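## Task

Close the lid of tip box TB4 and push its front edge fully down so it catches on the latch. It only counts if the lid stays latched without the robot holding it. Afterwards release it and pull the hand away.

## Robot and tools

Robot: two arms, left_arm and right_arm, mounted on a single upright column behind the near edge of the table. Each ends in a two-finger gripper. The fingers extend along the gripper's own +z axis and close along its y axis. When closed, the fingertips make one flat surface, which is handy for pushing a lid. The reported end_effector_position is the point between the finger pads with the fingers shut, just under 1 cm behind the tips. Closing the fingers moves the tips about 17 mm further along +z.

Scene frame: z = 0 at the table top. The origin is 0.07 m behind the centre of the table's near edge. +x points away from the robot over the table, +z points up, and left_arm sits on the +y side. The robot faces roughly +x, possibly rotated slightly about the column. Printed hand positions can be off, more so when an arm reaches far. Mirrored postures come from equal joint values on both arms. Joint ranges (rad): shoulder pitch -1.396 to 2.000 on left_arm and -1.300 to 2.000 on right_arm. Shoulder roll -0.175 to 2.000, upper arm roll and forearm roll -1.571 to 1.571, elbow 0.000 to 2.443, wrist pitch -0.785 to 0.785, and wrist yaw -1.571 to 1.571 on both arms.

The box rests loose on a base plate and has to finish sitting flat on it. The lid must stay latched by itself. Release it and withdraw the hand at the end.

Row layout (used by execute_actions and move): 14 numbers, each in [-1, 1], always for both arms. First left_arm's dx, dy, dz, rx, ry, rz, opening, then right_arm's same seven. dx to rz are offsets, not poses. They are expressed in that gripper's own axes, and a value of 1.0 equals 0.6 m or 180 degrees. rx, ry, rz form a single rotation vector. The opening is absolute: +1 is fully open (0.145 m) and -1 is shut. Closing fully takes at least about 0.5 s.

execute_actions(actions): actions is a list of actions, and each action is a list of up to 15 rows. Each row runs for one control step of 1/30 s. If a table has fewer than 15 rows, its final row repeats until the 0.5 s action is complete. Every row's offset is measured from the gripper's measured pose at the start of that action, so rows do not add up. For the first action in a call, that start is the last pose reported in this scene. An empty list simply returns the state and images. On each step the commanded pose is clipped to within 70 mm and 16 degrees of the measured pose. Damped inverse kinematics then follows, with position favoured over orientation. The arm stops at its last clipped pose, so a distant target needs further actions.

move(target, speed, blocking): target is one 14-number row as described above. Its offsets are taken from the pose in the latest result that showed one. Each gripper travels a straight line, and both paths end together after 0.5 to 10 s. Anything longer is cut off at 10 s. speed is the top path speed in m/s, from 0.002 to 0.5 (default 0.25), and turning is capped at twice that in rad/s. The opening is applied at the start. Paths ignore obstacles and the other arm, and a hand can lag, drift, or spike well above speed, especially near full reach. Faster contact hits harder, and aiming further past a surface presses harder. With blocking=false you get a result after 0.5 s while the motion continues. Use wait or stop before sending more actions or moves. The "move:" line reports the ending (done, off_target, moving, held, fault) and any limits, such as paced (pose was clipped) or held (steps were blocked, which can be followed by a sudden fast catch-up). It also gives each gripper's distance to its target.

wait(seconds): 0 to 10. The arms keep their last command, and the call returns early if a running move finishes. stop(): brakes a running move, which needs some stopping distance; the fingers keep moving. zoom_image(camera, region): camera is cam_left_wrist or cam_right_wrist, both 504x504. region is [x0, y0, x1, y1] in pixels from the top-left corner, at most 504 by 504. finished_scene(scene): scene 1 or 2. It ends that scene for good, reports success, and gives the next task. A reply that contains no tool call ends everything.

Results: a state line gives each arm's position (m) and quaternion wxyz in the scene frame. Hand target lines show where each gripper is being driven. grip_measured is the actual finger opening on the command scale. Step readings list positions, and HELD marks steps that were partly blocked. A pose unreachable line means the clearance check changed or blocked a command. FAULT lines report stops. MOTOR HOT appears at 85 °C, and at 100 °C an OVER-TEMPERATURE FAULT stops the arm and lets the hot joints go limp until they cool.

Cautions: offsets come from measured poses. Repeating a small offset against something rigid adds no force, but against something that yields it keeps going deeper. To keep an arm still, send the offset back to its desired pose in the reply's first call and zeros afterwards, with its proper opening. An arm blocked by an object keeps pressing until given a new command. Holding loads heats motors, even while you are thinking, and the robot keeps its last command during that time. Loose objects may get brief outside pushes or tugs. Do not knock anything off the table. Do not let the arms collide or press on each other. Avoid slams, drops and very hard pushes, and press lids with moderate, slow moves.

Each tool is called by a JSON object that holds its "op" and its "data", one argument or row to a line.

## Session

{"op": "execute_actions", "data": {
  "actions": []
}}

Scene clock: 0.00 s.
left_arm: end_effector_position=(+0.1577, +0.4805, +0.2697) grip_measured=+1.00 end_effector_quat_wxyz=(-0.109, +0.884, -0.309, +0.333) | right_arm: end_effector_position=(+0.2053, -0.2378, +0.1021) grip_measured=+1.00 end_effector_quat_wxyz=(-0.095, +0.909, -0.010, +0.405)
Joint positions: left_arm=[ 0.849  1.763 -1.364  1.301  0.811 -0.165  0.663  0.145] | right_arm=[-0.719  0.259  0.378  1.739  0.459  0.321  0.301  0.145]
Joint velocities: left_arm=[ 0.011 -0.011 -0.012 -0.007  0.007 -0.037  0.022 -0.   ] | right_arm=[-0.011 -0.011 -0.012 -0.002 -0.022  0.037 -0.066  0.   ]
Motor temperatures (°C, as the motors report them): left_arm=[24 25 24 25 25 26 23] | right_arm=[24 24 23 27 23 26 25]
Hand target (left_arm): +0.158, +0.480, +0.270; -0.109, +0.884, -0.309, +0.333
Hand target (right_arm): +0.205, -0.238, +0.102; -0.095, +0.909, -0.010, +0.405

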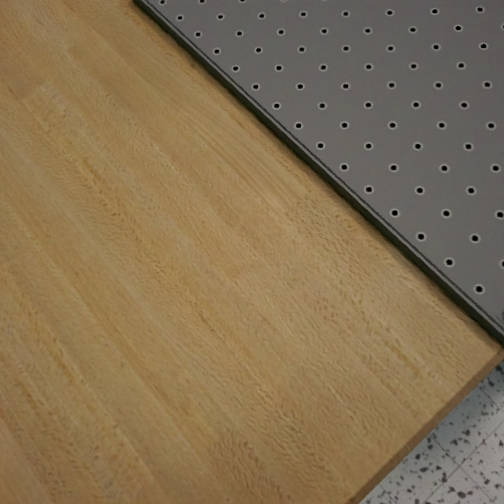

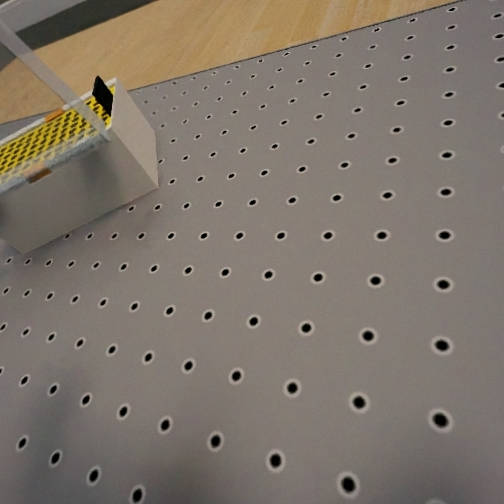

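{"op": "move", "data": {
  "target": [0,0,0,0,0,0,1,0.215,-0.103,-0.188,0.1,-0.025,-0.09,1]
}}

Scene clock: 8.53 s.
left_arm: end_effector_position=(+0.1577, +0.4805, +0.2697) grip_measured=+1.00 end_effector_quat_wxyz=(-0.109, +0.884, -0.309, +0.333) | right_arm: end_effector_position=(+0.2066, -0.2079, +0.2825) grip_measured=+1.00 end_effector_quat_wxyz=(-0.182, +0.889, +0.182, +0.378)
Joint positions: left_arm=[ 0.849  1.763 -1.364  1.301  0.811 -0.165  0.663  0.145] | right_arm=[-1.095  0.689  0.952  2.324  0.981  0.771  0.465  0.145]
Joint velocities: left_arm=[ 0.011 -0.011 -0.007 -0.007 -0.022 -0.066  0.007 -0.   ] | right_arm=[-0.055 -0.033 -0.007 -0.012 -0.007 -0.007 -0.051  0.   ]
Motor temperatures (°C, as the motors report them): left_arm=[24 25 24 25 25 26 23] | right_arm=[24 24 23 27 23 26 25]
Hand target (left_arm): +0.158, +0.480, +0.270; -0.109, +0.884, -0.309, +0.333
Hand target (right_arm): +0.206, -0.208, +0.282; -0.181, +0.891, +0.181, +0.376
Off the commanded pose (left_arm): 0.000 m, 0 deg.
Off the commanded pose (right_arm): 0.002 m, 1 deg.
joint sent to its limit (right arm) — the command would take joint 6 (wrist pitch) past its upper limit, so that joint was sent only as far as its limit.
move: done

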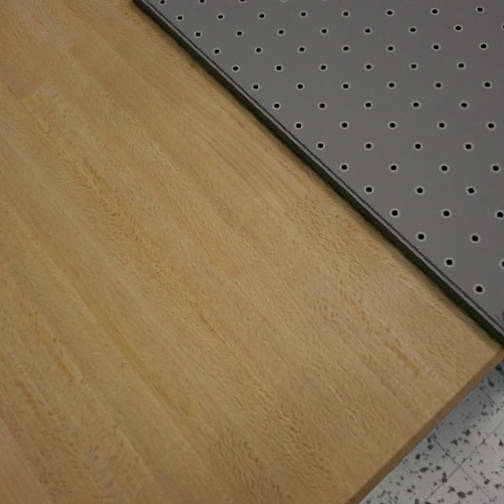

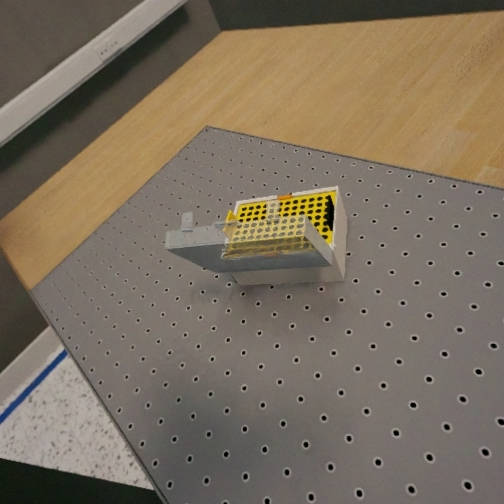

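{"op": "move", "data": {
  "target": [0.211,0.126,0.039,0,0,0,1,0,0,0.12,0,0,0,1]
}}

Scene clock: 17.30 s.
left_arm: end_effector_position=(+0.2116, +0.3411, +0.2863) grip_measured=+1.00 end_effector_quat_wxyz=(-0.103, +0.885, -0.308, +0.333) | right_arm: end_effector_position=(+0.2500, -0.1756, +0.2367) grip_measured=+1.00 end_effector_quat_wxyz=(-0.182, +0.889, +0.184, +0.378)
Joint positions: left_arm=[ 0.924  1.737 -1.246  1.966  0.866  0.446  0.299  0.145] | right_arm=[-0.691  0.773  0.435  2.182  0.897  0.767  0.22   0.145]
Joint velocities: left_arm=[ 0.055 -0.077  0.012  0.002 -0.007  0.007 -0.022  0.   ] | right_arm=[-0.033 -0.055  0.012 -0.017 -0.007 -0.051  0.066  0.   ]
Motor temperatures (°C, as the motors report them): left_arm=[24 25 25 25 25 26 23] | right_arm=[24 24 23 27 23 26 25]
Hand target (left_arm): +0.212, +0.342, +0.287; -0.106, +0.885, -0.306, +0.334
Hand target (right_arm): +0.250, -0.177, +0.235; -0.179, +0.890, +0.182, +0.377
Off the commanded pose (left_arm): 0.002 m, 1 deg.
Off the commanded pose (right_arm): 0.001 m, 0 deg.
move: done

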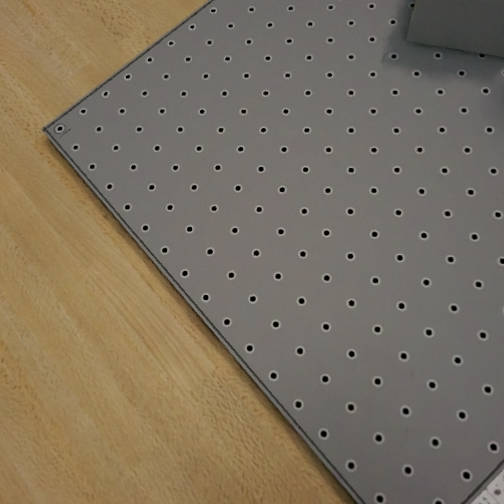

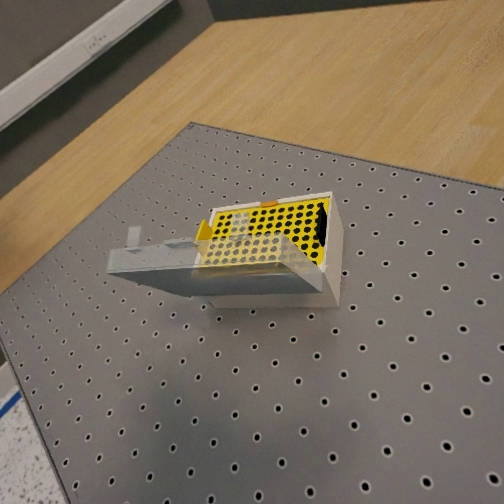

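{"op": "move", "data": {
  "target": [0,0,0,0,0,0,-1,0,0,-0.12,0,0,0,-1]
}}

Scene clock: 30.53 s.
left_arm: end_effector_position=(+0.2116, +0.3411, +0.2863) grip_measured=-1.00 end_effector_quat_wxyz=(-0.103, +0.885, -0.308, +0.333) | right_arm: end_effector_position=(+0.2067, -0.2084, +0.2828) grip_measured=-1.00 end_effector_quat_wxyz=(-0.182, +0.889, +0.183, +0.378)
Joint positions: left_arm=[ 0.924  1.737 -1.246  1.966  0.866  0.446  0.299  0.   ] | right_arm=[-1.114  0.699  0.96   2.323  0.997  0.758  0.456  0.   ]
Joint velocities: left_arm=[-0.011 -0.055 -0.007 -0.022  0.051  0.051 -0.037  0.   ] | right_arm=[ 0.011 -0.099 -0.012 -0.017 -0.051 -0.007 -0.051  0.   ]
Motor temperatures (°C, as the motors report them): left_arm=[24 25 25 25 25 26 24] | right_arm=[24 24 23 27 23 26 25]
Hand target (left_arm): +0.212, +0.341, +0.286; -0.103, +0.885, -0.308, +0.333
Hand target (right_arm): +0.206, -0.207, +0.284; -0.185, +0.888, +0.184, +0.379
Off the commanded pose (left_arm): 0.000 m, 0 deg.
Off the commanded pose (right_arm): 0.001 m, 0 deg.
move: done

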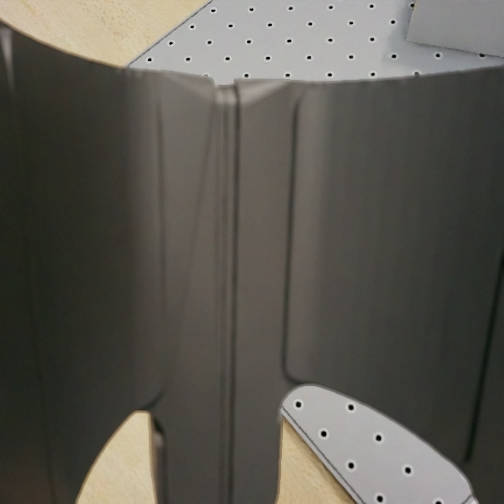

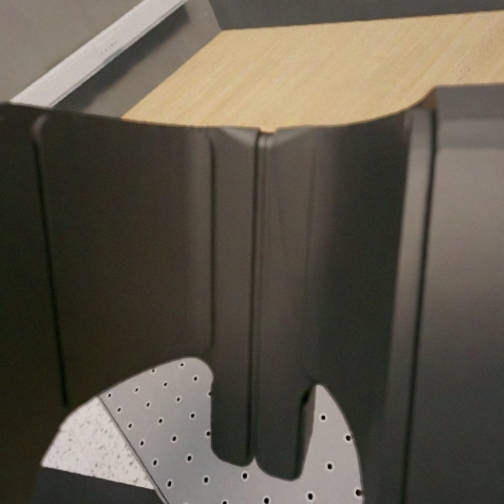

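{"op": "move", "data": {
  "target": [0,0,0,0,0,0,-1,-0.16,-0.14,0.16,0,0,0,1]
}}

Scene clock: 53.23 s.
left_arm: end_effector_position=(+0.2116, +0.3411, +0.2863) grip_measured=-1.00 end_effector_quat_wxyz=(-0.103, +0.885, -0.308, +0.333) | right_arm: end_effector_position=(+0.1615, -0.1071, +0.1649) grip_measured=+1.00 end_effector_quat_wxyz=(-0.186, +0.889, +0.186, +0.375)
Joint positions: left_arm=[ 0.924  1.737 -1.246  1.966  0.866  0.446  0.299  0.   ] | right_arm=[-0.928  0.438  0.008  2.216  0.389  0.419  0.13   0.145]
Joint velocities: left_arm=[-0.011 -0.033 -0.017  0.017 -0.081 -0.037  0.007  0.   ] | right_arm=[-0.011 -0.033  0.007 -0.012 -0.022  0.007 -0.051  0.   ]
Motor temperatures (°C, as the motors report them): left_arm=[24 25 25 25 25 26 24] | right_arm=[24 24 23 27 23 26 25]
Hand target (left_arm): +0.212, +0.341, +0.286; -0.103, +0.885, -0.308, +0.333
Hand target (right_arm): +0.163, -0.109, +0.164; -0.182, +0.889, +0.185, +0.377
Off the commanded pose (left_arm): 0.000 m, 0 deg.
Off the commanded pose (right_arm): 0.003 m, 1 deg.
move: done

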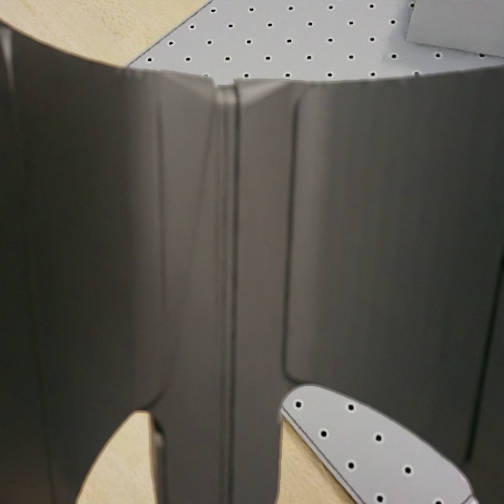

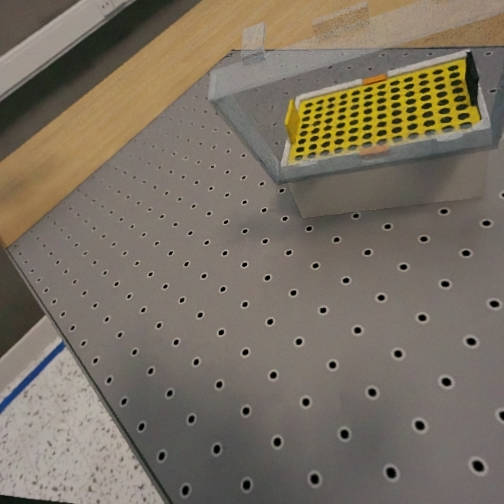

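{"op": "move", "data": {
  "target": [0,0,0,0,0,0,-1,0.05,0.033,0.09,0,0,0,0],
  "speed": 0.1
}}

Scene clock: 62.53 s.
left_arm: end_effector_position=(+0.2116, +0.3411, +0.2863) grip_measured=-1.00 end_effector_quat_wxyz=(-0.103, +0.885, -0.308, +0.333) | right_arm: end_effector_position=(+0.2245, -0.0961, +0.1495) grip_measured=+0.00 end_effector_quat_wxyz=(-0.182, +0.888, +0.187, +0.379)
Joint positions: left_arm=[ 0.924  1.737 -1.246  1.966  0.866  0.446  0.299  0.   ] | right_arm=[-0.555  0.419 -0.069  2.032  0.414  0.584  0.13   0.076]
Joint velocities: left_arm=[-0.033 -0.055  0.002 -0.002  0.051 -0.037 -0.022 -0.   ] | right_arm=[ 0.033  0.011  0.027  0.007 -0.037  0.022  0.037  0.   ]
Motor temperatures (°C, as the motors report them): left_arm=[24 25 25 25 25 26 24] | right_arm=[24 24 23 27 23 26 25]
Hand target (left_arm): +0.212, +0.341, +0.286; -0.103, +0.885, -0.308, +0.333
Hand target (right_arm): +0.223, -0.096, +0.148; -0.183, +0.890, +0.186, +0.375
Off the commanded pose (left_arm): 0.000 m, 0 deg.
Off the commanded pose (right_arm): 0.004 m, 1 deg.
move: off_target (right_arm)

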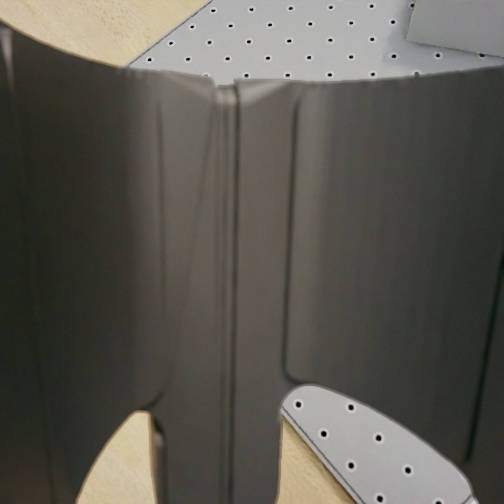

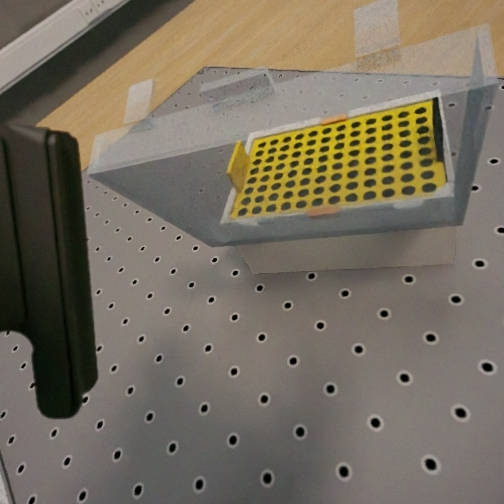

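{"op": "move", "data": {
  "target": [0,0,0,0,0,0,-1,0.03,-0.035,0.1,0,0,0,0],
  "speed": 0.08
}}

Scene clock: 71.67 s.
left_arm: end_effector_position=(+0.2116, +0.3411, +0.2863) grip_measured=-1.00 end_effector_quat_wxyz=(-0.103, +0.885, -0.308, +0.333) | right_arm: end_effector_position=(+0.2647, -0.0468, +0.1304) grip_measured=+0.00 end_effector_quat_wxyz=(-0.183, +0.886, +0.187, +0.384)
Joint positions: left_arm=[ 0.924  1.737 -1.246  1.966  0.866  0.446  0.299  0.   ] | right_arm=[-0.276  0.269 -0.236  1.819  0.325  0.626  0.068  0.076]
Joint velocities: left_arm=[-0.077  0.077  0.007  0.012 -0.037 -0.022  0.095  0.   ] | right_arm=[-0.011 -0.011  0.002 -0.002 -0.095 -0.051 -0.022  0.   ]
Motor temperatures (°C, as the motors report them): left_arm=[24 25 25 25 25 26 24] | right_arm=[24 24 23 27 23 26 25]
Hand target (left_arm): +0.212, +0.341, +0.286; -0.103, +0.885, -0.308, +0.333
Hand target (right_arm): +0.264, -0.048, +0.128; -0.180, +0.888, +0.186, +0.380
Off the commanded pose (left_arm): 0.000 m, 0 deg.
Off the commanded pose (right_arm): 0.003 m, 1 deg.
move: done

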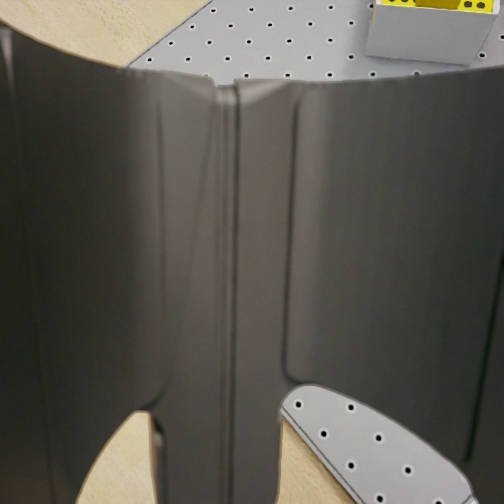

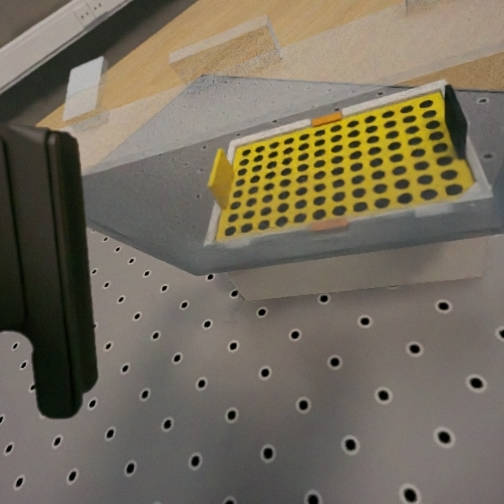

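{"op": "move", "data": {
  "target": [0.117,0.328,0.318,-0.197,0.116,0.025,1,-0.038,0.035,-0.053,0,0,0,-0.6]
}}

Scene clock: 85.47 s.
left_arm: end_effector_position=(+0.2818, +0.1376, +0.1013) grip_measured=+1.00 end_effector_quat_wxyz=(+0.210, +0.790, -0.440, +0.372) | right_arm: end_effector_position=(+0.2397, -0.0840, +0.1286) grip_measured=-0.60 end_effector_quat_wxyz=(-0.182, +0.887, +0.187, +0.381)
Joint positions: left_arm=[ 0.723  0.697 -1.425  1.145  0.716 -0.034  0.508  0.145] | right_arm=[-0.442  0.396 -0.156  1.893  0.4    0.534  0.108  0.03 ]
Joint velocities: left_arm=[-0.055  0.011 -0.002 -0.002  0.066 -0.022 -0.081  0.   ] | right_arm=[-0.011 -0.077 -0.002  0.017 -0.007 -0.022 -0.022 -0.   ]
Motor temperatures (°C, as the motors report them): left_arm=[24 25 25 25 25 26 24] | right_arm=[25 24 23 28 23 26 25]
Hand target (left_arm): +0.280, +0.137, +0.100; +0.212, +0.789, -0.442, +0.369
Hand target (right_arm): +0.240, -0.083, +0.130; -0.184, +0.886, +0.187, +0.383
Off the commanded pose (left_arm): 0.002 m, 1 deg.
Off the commanded pose (right_arm): 0.002 m, 0 deg.
move: done

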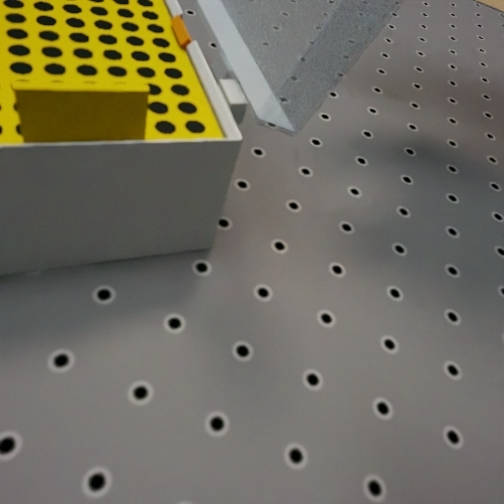

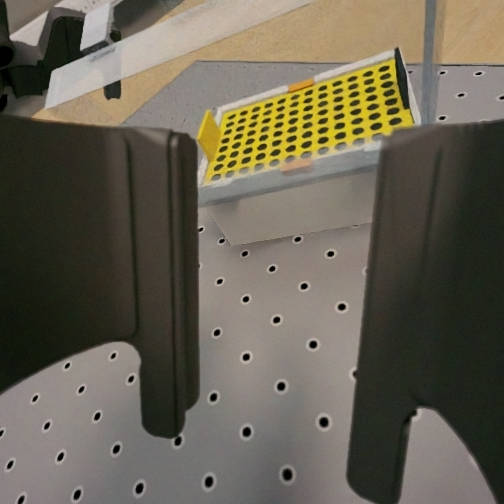

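{"op": "move", "data": {
  "target": [-0.052,-0.035,0.083,0,0,0,0.65,0,0,0,0,0,0,-0.6],
  "speed": 0.15
}}

{"op": "move", "data": {
  "target": [0.045,-0.003,0.06,0,0,0,0.65,0,0,0,0,0,0,-0.6],
  "speed": 0.08
}}

Scene clock: 101.70 s.
left_arm: end_effector_position=(+0.3093, +0.1334, +0.0460) grip_measured=+0.65 end_effector_quat_wxyz=(+0.205, +0.790, -0.441, +0.372) | right_arm: end_effector_position=(+0.2397, -0.0840, +0.1286) grip_measured=-0.60 end_effector_quat_wxyz=(-0.182, +0.887, +0.187, +0.381)
Joint positions: left_arm=[ 0.716  0.344 -1.431  0.509  0.699 -0.281  0.654  0.122] | right_arm=[-0.442  0.396 -0.156  1.893  0.4    0.534  0.108  0.03 ]
Joint velocities: left_arm=[-0.033  0.011  0.002 -0.007  0.022  0.022 -0.022 -0.   ] | right_arm=[-0.033  0.011  0.002  0.007  0.051  0.007  0.037  0.   ]
Motor temperatures (°C, as the motors report them): left_arm=[25 25 25 25 25 26 24] | right_arm=[24 24 23 28 23 26 25]
Hand target (left_arm): +0.309, +0.132, +0.046; +0.208, +0.789, -0.442, +0.372
Hand target (right_arm): +0.240, -0.084, +0.129; -0.182, +0.887, +0.187, +0.381
Off the commanded pose (left_arm): 0.001 m, 1 deg.
Off the commanded pose (right_arm): 0.000 m, 0 deg.
move: done

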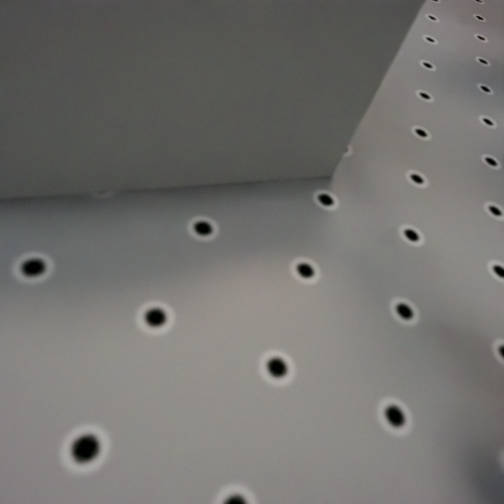

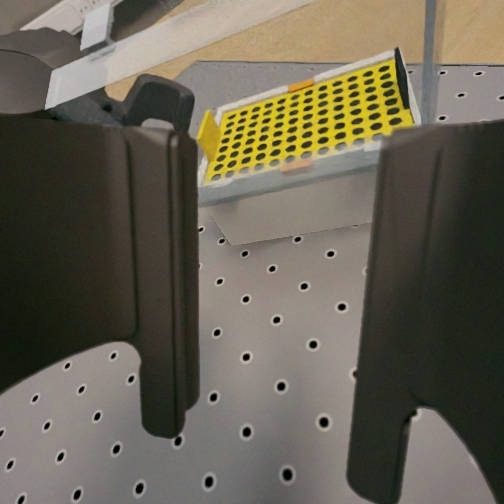

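Scene clock: 102.63 s.
left_arm: end_effector_position=(+0.3344, +0.0972, +0.0433) grip_measured=+0.65 end_effector_quat_wxyz=(+0.201, +0.792, -0.441, +0.372) | right_arm: end_effector_position=(+0.2397, -0.0840, +0.1286) grip_measured=-0.60 end_effector_quat_wxyz=(-0.182, +0.887, +0.187, +0.381)
Joint positions: left_arm=[ 0.764  0.094 -1.431  0.197  0.704 -0.314  0.697  0.122] | right_arm=[-0.442  0.396 -0.156  1.893  0.4    0.534  0.108  0.03 ]
Joint velocities: left_arm=[ 0.011 -0.077  0.007 -0.012 -0.022  0.007 -0.022  0.   ] | right_arm=[-0.011 -0.011 -0.002 -0.002  0.007 -0.022  0.022 -0.   ]
Motor temperatures (°C, as the motors report them): left_arm=[25 25 25 25 25 26 24] | right_arm=[24 24 23 28 23 26 25]
Hand target (left_arm): +0.335, +0.096, +0.044; +0.204, +0.790, -0.442, +0.373
Hand target (right_arm): +0.240, -0.084, +0.129; -0.182, +0.887, +0.187, +0.381
Off the commanded pose (left_arm): 0.001 m, 0 deg.
Off the commanded pose (right_arm): 0.000 m, 0 deg.
move: done

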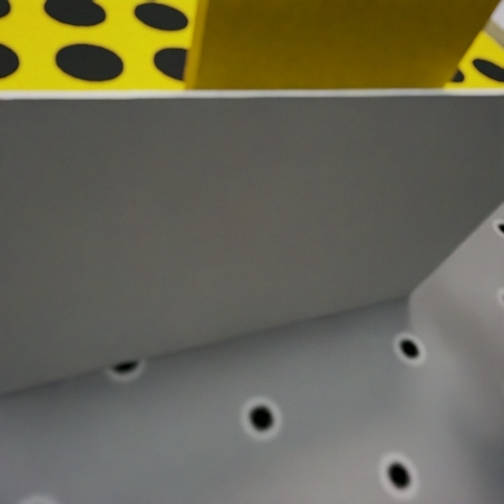

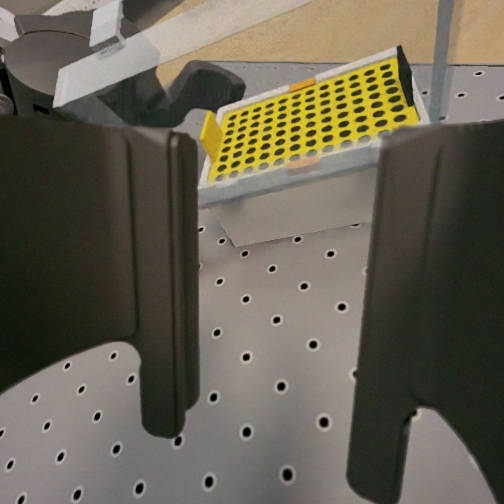

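{"op": "move", "data": {
  "target": [0.012,0,0.016,0,0,0,0.65,0,0,0,0,0,0,-0.6],
  "speed": 0.04
}}

{"op": "execute_actions", "data": {
  "actions": [
    [[0,0,0,0,0,0,0.4,0,0,0,0,0,0,-0.6]],
    [[0,0,0,0,0,0,0.15,0,0,0,0,0,0,-0.6]],
    [[0,0,0,0,0,0,-0.1,0,0,0,0,0,0,-0.6]]
  ]
}}

Scene clock: 111.03 s.
left_arm: end_effector_position=(+0.3391, +0.0869, +0.0418) grip_measured=+0.65 end_effector_quat_wxyz=(+0.197, +0.794, -0.440, +0.370) | right_arm: end_effector_position=(+0.2397, -0.0840, +0.1286) grip_measured=-0.60 end_effector_quat_wxyz=(-0.182, +0.887, +0.187, +0.381)
Joint positions: left_arm=[ 0.778 -0.021 -1.428  0.02   0.708 -0.354  0.729  0.122] | right_arm=[-0.442  0.396 -0.156  1.893  0.4    0.534  0.108  0.03 ]
Joint velocities: left_arm=[-0.055  0.011 -0.002 -0.002 -0.037 -0.037 -0.022 -0.   ] | right_arm=[ 0.033 -0.011 -0.007 -0.002  0.037 -0.007  0.037  0.   ]
Motor temperatures (°C, as the motors report them): left_arm=[26 25 25 25 25 26 24] | right_arm=[24 24 23 28 23 26 25]
Hand target (left_arm): +0.340, +0.087, +0.043; +0.197, +0.793, -0.440, +0.372
Hand target (right_arm): +0.240, -0.084, +0.129; -0.182, +0.887, +0.187, +0.381
Off the commanded pose (left_arm): 0.002 m, 1 deg.
Off the commanded pose (right_arm): 0.000 m, 0 deg.
elbow stopped short (left arm): the move would have taken joint 4 (elbow) straighter than the controller allows; a more bent joint 4 avoids this.
move: done

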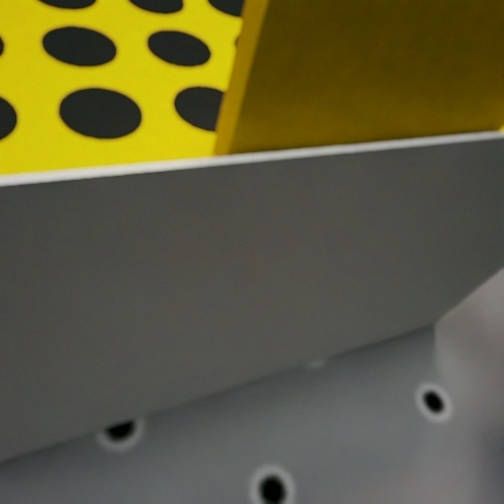

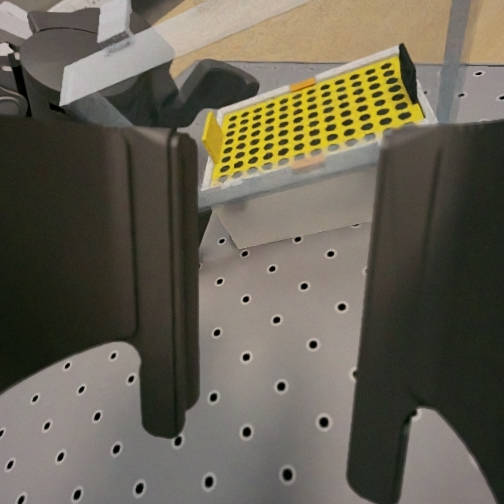

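Scene clock: 112.53 s.
left_arm: end_effector_position=(+0.3391, +0.0868, +0.0419) grip_measured=+0.16 end_effector_quat_wxyz=(+0.197, +0.794, -0.440, +0.370) | right_arm: end_effector_position=(+0.2397, -0.0840, +0.1286) grip_measured=-0.60 end_effector_quat_wxyz=(-0.182, +0.887, +0.187, +0.381)
Joint positions: left_arm=[ 0.778 -0.021 -1.428  0.02   0.708 -0.354  0.73   0.088] | right_arm=[-0.442  0.396 -0.156  1.893  0.4    0.534  0.108  0.03 ]
Joint velocities: left_arm=[-0.011 -0.011 -0.007 -0.002  0.007 -0.022 -0.037  0.   ] | right_arm=[-0.011 -0.033 -0.017  0.017  0.037 -0.051 -0.037 -0.   ]
Motor temperatures (°C, as the motors report them): left_arm=[26 25 25 25 25 26 24] | right_arm=[24 24 23 28 23 26 25]
Hand target (left_arm): +0.339, +0.087, +0.042; +0.197, +0.794, -0.440, +0.370
Hand target (right_arm): +0.240, -0.084, +0.129; -0.182, +0.887, +0.187, +0.381
Off the commanded pose (left_arm): 0.000 m, 0 deg.
Off the commanded pose (right_arm): 0.000 m, 0 deg.
elbow stopped short (left arm): the move would have taken joint 4 (elbow) straighter than the controller allows; a more bent joint 4 avoids this.
Step readings (end_effector_position; steps 1 to 15: 1st action; 16 to 30: 2nd action; 31 to 45: 3rd action):
0: left_arm (+0.3391, +0.0869, +0.0418) | right_arm (+0.2397, -0.0840, +0.1286)
1: left_arm (+0.3391, +0.0869, +0.0418) | right_arm (+0.2397, -0.0840, +0.1286)
2: left_arm (+0.3391, +0.0869, +0.0418) | right_arm (+0.2397, -0.0840, +0.1286)
4: left_arm (+0.3391, +0.0869, +0.0418) | right_arm (+0.2397, -0.0840, +0.1286)
8: left_arm (+0.3391, +0.0869, +0.0418) | right_arm (+0.2397, -0.0840, +0.1286)
15: left_arm (+0.3391, +0.0869, +0.0418) | right_arm (+0.2397, -0.0840, +0.1286)
16: left_arm (+0.3390, +0.0868, +0.0418) | right_arm (+0.2397, -0.0840, +0.1286)
17: left_arm (+0.3391, +0.0868, +0.0419) | right_arm (+0.2397, -0.0840, +0.1286)
19: left_arm (+0.3391, +0.0868, +0.0419) | right_arm (+0.2397, -0.0840, +0.1286)
23: left_arm (+0.3391, +0.0868, +0.0419) | right_arm (+0.2397, -0.0840, +0.1286)
30: left_arm (+0.3391, +0.0868, +0.0419) | right_arm (+0.2397, -0.0840, +0.1286)
31: left_arm (+0.3391, +0.0868, +0.0419) | right_arm (+0.2397, -0.0840, +0.1286)
32: left_arm (+0.3391, +0.0868, +0.0419) | right_arm (+0.2397, -0.0840, +0.1286)
34: left_arm (+0.3391, +0.0868, +0.0419) | right_arm (+0.2397, -0.0840, +0.1286)
38: left_arm (+0.3391, +0.0868, +0.0419) | right_arm (+0.2397, -0.0840, +0.1286)
45: end_effector_position above

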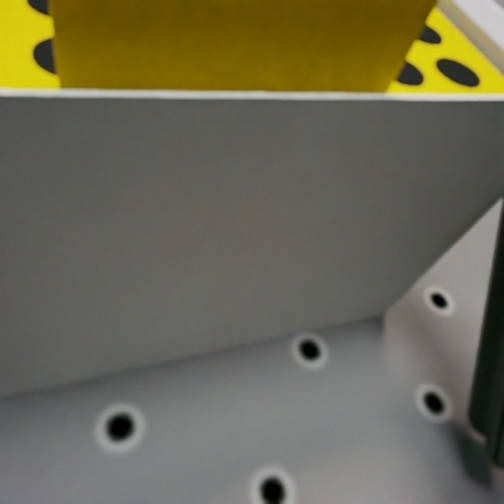

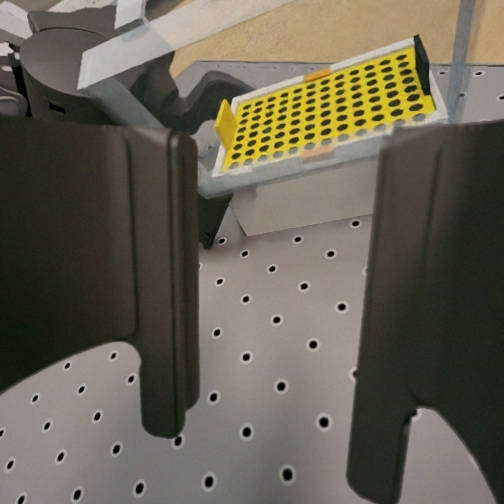

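{"op": "move", "data": {
  "target": [0,0,0,0,0,0,-0.1,0.073,-0.053,0.085,0,0,0,-0.6],
  "speed": 0.07
}}

{"op": "move", "data": {
  "target": [0,0,0,0,0,0,-0.1,0.053,0.004,0.05,0,0,0,-0.6],
  "speed": 0.04
}}

Scene clock: 117.07 s.
left_arm: end_effector_position=(+0.3392, +0.0870, +0.0419) grip_measured=+0.16 end_effector_quat_wxyz=(+0.197, +0.794, -0.440, +0.370) | right_arm: end_effector_position=(+0.2892, -0.0249, +0.1405) grip_measured=-0.60 end_effector_quat_wxyz=(-0.185, +0.881, +0.184, +0.395)
Joint positions: left_arm=[ 0.778 -0.02  -1.428  0.02   0.709 -0.354  0.73   0.088] | right_arm=[-0.149  0.21  -0.283  1.761  0.325  0.671  0.021  0.03 ]
Joint velocities: left_arm=[-0.055 -0.011 -0.002 -0.007 -0.051  0.051  0.051 -0.   ] | right_arm=[-0.033 -0.055 -0.012 -0.017 -0.051 -0.022 -0.022 -0.   ]
Motor temperatures (°C, as the motors report them): left_arm=[26 25 25 25 25 26 24] | right_arm=[25 24 23 28 23 26 25]
Hand target (left_arm): +0.339, +0.087, +0.042; +0.197, +0.794, -0.440, +0.370
Hand target (right_arm): +0.285, -0.026, +0.134; -0.181, +0.887, +0.186, +0.382
Off the commanded pose (left_arm): 0.000 m, 0 deg.
Off the commanded pose (right_arm): 0.008 m, 2 deg.
move: off_target (right_arm)

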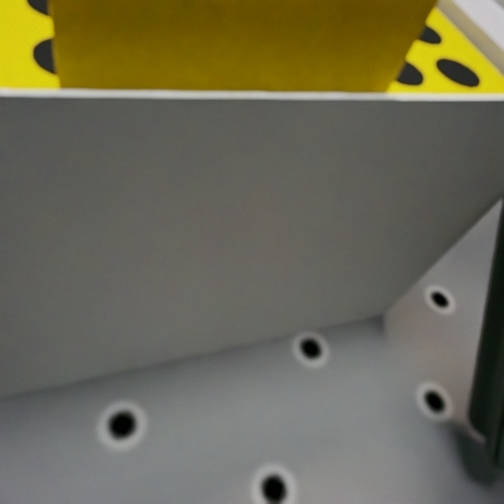

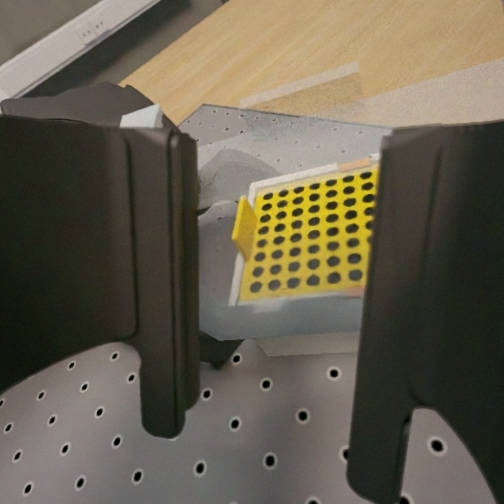

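Scene clock: 118.40 s.
left_arm: end_effector_position=(+0.3392, +0.0872, +0.0419) grip_measured=+0.16 end_effector_quat_wxyz=(+0.197, +0.794, -0.440, +0.370) | right_arm: end_effector_position=(+0.3313, -0.0094, +0.1479) grip_measured=-0.60 end_effector_quat_wxyz=(-0.182, +0.880, +0.182, +0.400)
Joint positions: left_arm=[ 0.778 -0.02  -1.428  0.02   0.71  -0.354  0.73   0.088] | right_arm=[ 0.046  0.155 -0.296  1.608  0.326  0.712  0.021  0.03 ]
Joint velocities: left_arm=[ 0.011 -0.077 -0.002  0.017 -0.037  0.007  0.007 -0.   ] | right_arm=[-0.011 -0.055  0.012  0.007 -0.007 -0.007  0.022 -0.   ]
Motor temperatures (°C, as the motors report them): left_arm=[26 25 25 25 25 26 24] | right_arm=[25 24 23 28 23 26 25]
Hand target (left_arm): +0.339, +0.087, +0.042; +0.197, +0.794, -0.440, +0.370
Hand target (right_arm): +0.330, -0.009, +0.146; -0.183, +0.881, +0.183, +0.395
Off the commanded pose (left_arm): 0.000 m, 0 deg.
Off the commanded pose (right_arm): 0.004 m, 1 deg.
move: off_target (right_arm)

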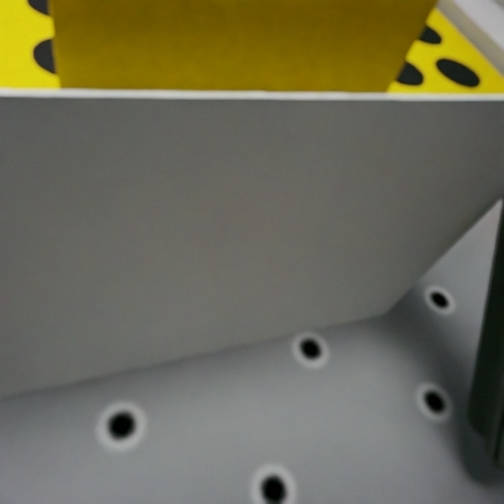

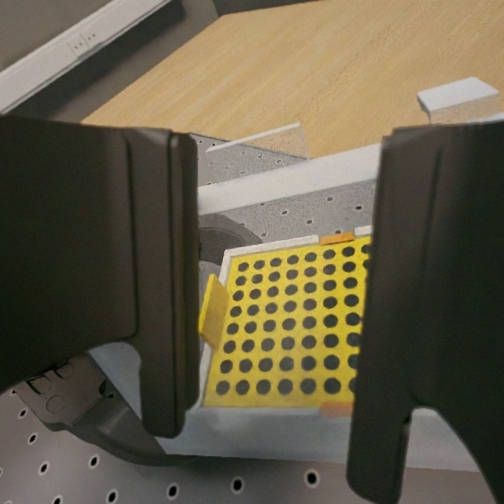

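{"op": "move", "data": {
  "target": [0,0,0,0,0,0,-0.1,0.032,0.002,0.05,0,0,0,-0.6],
  "speed": 0.04
}}

Scene clock: 122.17 s.
left_arm: end_effector_position=(+0.3392, +0.0872, +0.0419) grip_measured=+0.16 end_effector_quat_wxyz=(+0.197, +0.794, -0.440, +0.370) | right_arm: end_effector_position=(+0.3644, +0.0043, +0.1452) grip_measured=-0.60 end_effector_quat_wxyz=(-0.179, +0.880, +0.179, +0.402)
Joint positions: left_arm=[ 0.778 -0.02  -1.428  0.02   0.71  -0.354  0.73   0.088] | right_arm=[ 0.202  0.111 -0.319  1.42   0.325  0.683  0.021  0.03 ]
Joint velocities: left_arm=[-0.077 -0.011 -0.002 -0.007  0.022 -0.022  0.007  0.   ] | right_arm=[ 0.011  0.011 -0.017 -0.012  0.051  0.051 -0.007 -0.   ]
Motor temperatures (°C, as the motors report them): left_arm=[26 25 25 25 25 26 24] | right_arm=[25 24 23 28 23 26 25]
Hand target (left_arm): +0.339, +0.087, +0.042; +0.197, +0.794, -0.440, +0.370
Hand target (right_arm): +0.363, +0.006, +0.144; -0.181, +0.880, +0.181, +0.400
Off the commanded pose (left_arm): 0.000 m, 0 deg.
Off the commanded pose (right_arm): 0.003 m, 1 deg.
move: done

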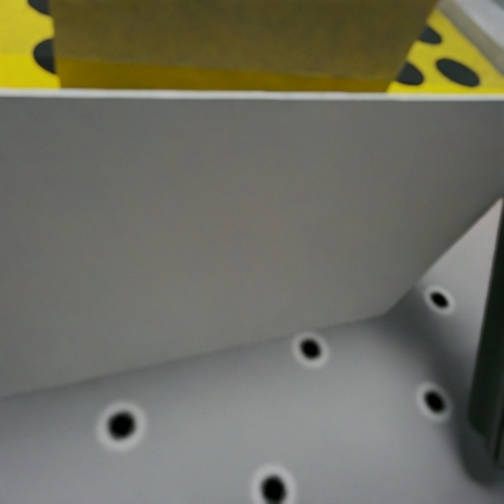

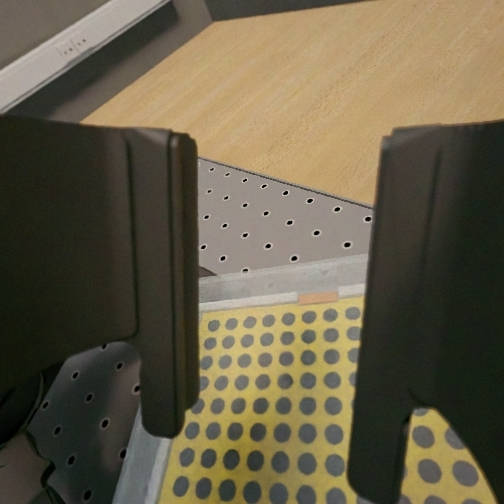

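{"op": "move", "data": {
  "target": [0,0,0,0,0,0,-0.1,0.042,-0.027,0.047,0,-0.14,0,-1],
  "speed": 0.12
}}

{"op": "move", "data": {
  "target": [0,0,0,0,0,0,-0.1,0,0,0,0,0,0,0]
}}

Scene clock: 129.13 s.
left_arm: end_effector_position=(+0.3392, +0.0872, +0.0419) grip_measured=+0.16 end_effector_quat_wxyz=(+0.197, +0.794, -0.440, +0.370) | right_arm: end_effector_position=(+0.3957, +0.0305, +0.1521) grip_measured=-1.00 end_effector_quat_wxyz=(-0.137, +0.946, +0.201, +0.213)
Joint positions: left_arm=[ 0.778 -0.02  -1.428  0.02   0.71  -0.354  0.73   0.088] | right_arm=[ 0.937  0.287 -1.194  1.017  1.564  0.773 -0.472  0.   ]
Joint velocities: left_arm=[-0.055 -0.055 -0.012  0.007 -0.022 -0.007 -0.037 -0.   ] | right_arm=[-0.099 -0.011 -0.007 -0.022 -0.037  0.037 -0.066 -0.   ]
Motor temperatures (°C, as the motors report them): left_arm=[26 25 25 25 25 26 24] | right_arm=[25 24 23 28 23 26 25]
Hand target (left_arm): +0.339, +0.087, +0.042; +0.197, +0.794, -0.440, +0.370
Hand target (right_arm): +0.394, +0.030, +0.150; -0.138, +0.947, +0.203, +0.209
Off the commanded pose (left_arm): 0.000 m, 0 deg.
Off the commanded pose (right_arm): 0.008 m, 2 deg.
joint sent to its limit (right arm) — the command would take joint 5 (forearm roll) past its upper limit and joint 6 (wrist pitch) past its upper limit, so those joints were sent only as far as their limits.
move: off_target (right_arm)

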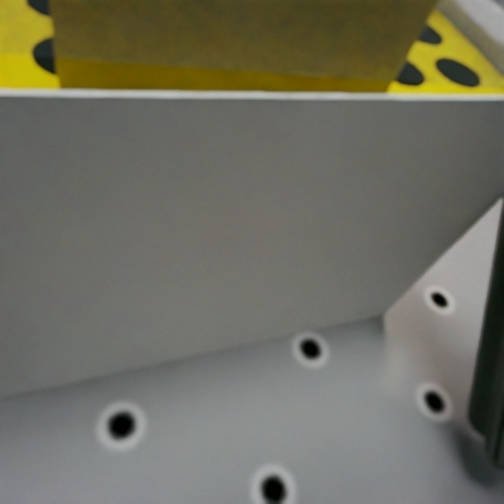

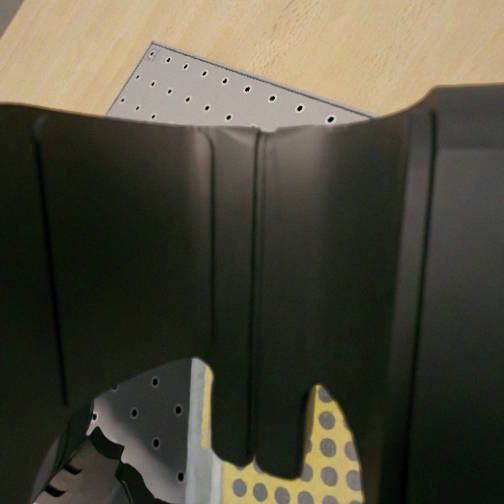

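Scene clock: 129.63 s.
left_arm: end_effector_position=(+0.3392, +0.0872, +0.0419) grip_measured=+0.16 end_effector_quat_wxyz=(+0.197, +0.794, -0.440, +0.370) | right_arm: end_effector_position=(+0.3957, +0.0305, +0.1521) grip_measured=+0.00 end_effector_quat_wxyz=(-0.137, +0.946, +0.201, +0.213)
Joint positions: left_arm=[ 0.778 -0.02  -1.428  0.02   0.71  -0.354  0.73   0.088] | right_arm=[ 0.937  0.287 -1.194  1.017  1.564  0.773 -0.472  0.076]
Joint velocities: left_arm=[-0.011  0.055 -0.002  0.007  0.022  0.007 -0.007 -0.   ] | right_arm=[-0.011  0.033 -0.017 -0.012  0.007  0.007 -0.022  0.   ]
Motor temperatures (°C, as the motors report them): left_arm=[26 25 25 25 25 26 24] | right_arm=[25 24 23 28 23 26 25]
Hand target (left_arm): +0.339, +0.087, +0.042; +0.197, +0.794, -0.440, +0.370
Hand target (right_arm): +0.396, +0.031, +0.152; -0.137, +0.946, +0.201, +0.213
Off the commanded pose (left_arm): 0.000 m, 0 deg.
Off the commanded pose (right_arm): 0.000 m, 0 deg.
move: done

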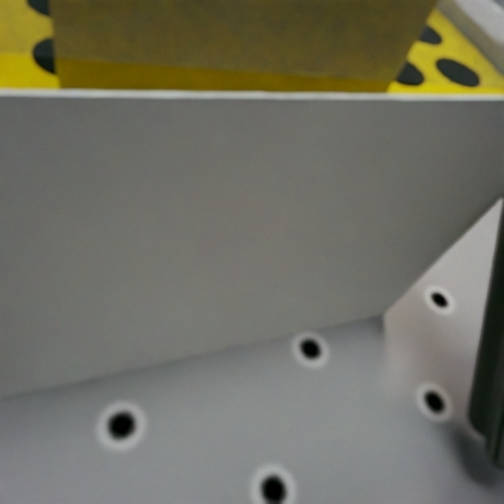

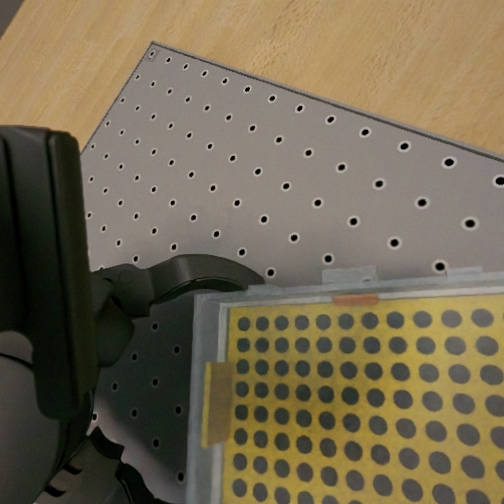

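{"op": "move", "data": {
  "target": [0,0,0,0,0,0,-0.1,-0.023,-0.013,0.062,0,0,0,-1],
  "speed": 0.06
}}

{"op": "move", "data": {
  "target": [0,0,0,0,0,0,-0.1,-0.012,-0.005,0.022,0,0,0,-1],
  "speed": 0.02
}}

Scene clock: 136.17 s.
left_arm: end_effector_position=(+0.3392, +0.0872, +0.0419) grip_measured=+0.16 end_effector_quat_wxyz=(+0.197, +0.794, -0.440, +0.370) | right_arm: end_effector_position=(+0.3945, +0.0460, +0.1168) grip_measured=-1.00 end_effector_quat_wxyz=(-0.136, +0.946, +0.203, +0.215)
Joint positions: left_arm=[ 0.778 -0.02  -1.428  0.02   0.71  -0.354  0.73   0.088] | right_arm=[ 0.916  0.166 -1.259  0.804  1.465  0.674 -0.337  0.   ]
Joint velocities: left_arm=[-0.011 -0.011 -0.002  0.012 -0.037 -0.022 -0.051 -0.   ] | right_arm=[-0.099 -0.099 -0.017 -0.027 -0.051  0.022 -0.066  0.   ]
Motor temperatures (°C, as the motors report them): left_arm=[26 25 25 25 25 26 24] | right_arm=[26 24 23 28 23 26 25]
Hand target (left_arm): +0.339, +0.087, +0.042; +0.197, +0.794, -0.440, +0.370
Hand target (right_arm): +0.394, +0.045, +0.115; -0.137, +0.946, +0.203, +0.214
Off the commanded pose (left_arm): 0.000 m, 0 deg.
Off the commanded pose (right_arm): 0.002 m, 0 deg.
move: done

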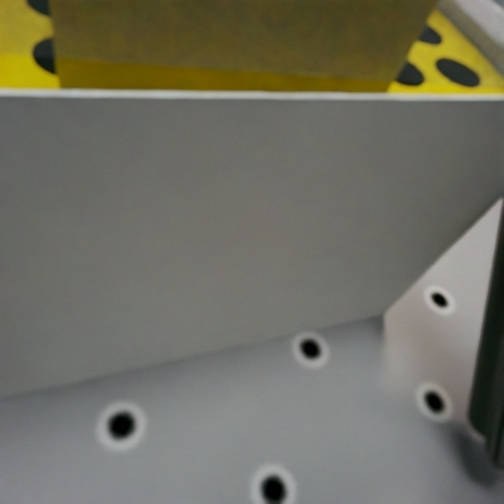

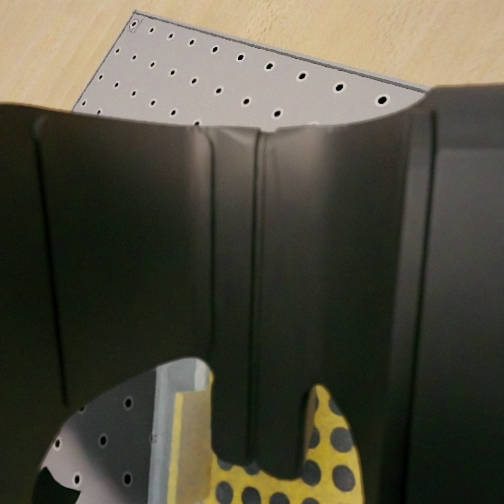

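Scene clock: 137.17 s.
left_arm: end_effector_position=(+0.3392, +0.0872, +0.0419) grip_measured=+0.16 end_effector_quat_wxyz=(+0.197, +0.794, -0.440, +0.370) | right_arm: end_effector_position=(+0.3936, +0.0510, +0.1053) grip_measured=-1.00 end_effector_quat_wxyz=(-0.136, +0.945, +0.203, +0.217)
Joint positions: left_arm=[ 0.778 -0.02  -1.428  0.02   0.71  -0.354  0.73   0.088] | right_arm=[ 0.906  0.119 -1.272  0.725  1.429  0.639 -0.292  0.   ]
Joint velocities: left_arm=[-0.033  0.011 -0.017  0.007  0.037  0.066 -0.022 -0.   ] | right_arm=[-0.099  0.011  0.012 -0.012 -0.007  0.022 -0.051  0.   ]
Motor temperatures (°C, as the motors report them): left_arm=[26 25 25 25 25 26 24] | right_arm=[26 24 23 28 23 26 25]
Hand target (left_arm): +0.339, +0.087, +0.042; +0.197, +0.794, -0.440, +0.370
Hand target (right_arm): +0.392, +0.051, +0.103; -0.136, +0.945, +0.203, +0.215
Off the commanded pose (left_arm): 0.000 m, 0 deg.
Off the commanded pose (right_arm): 0.003 m, 0 deg.
move: done

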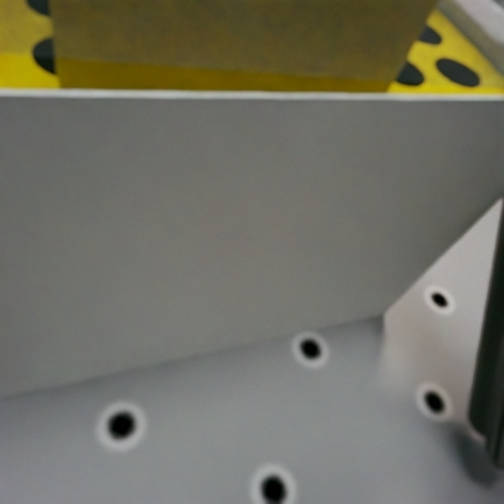

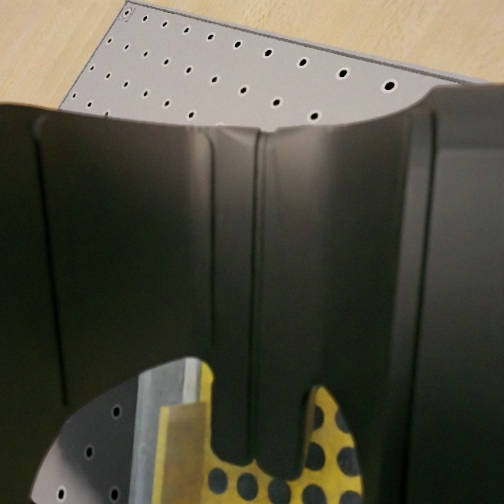

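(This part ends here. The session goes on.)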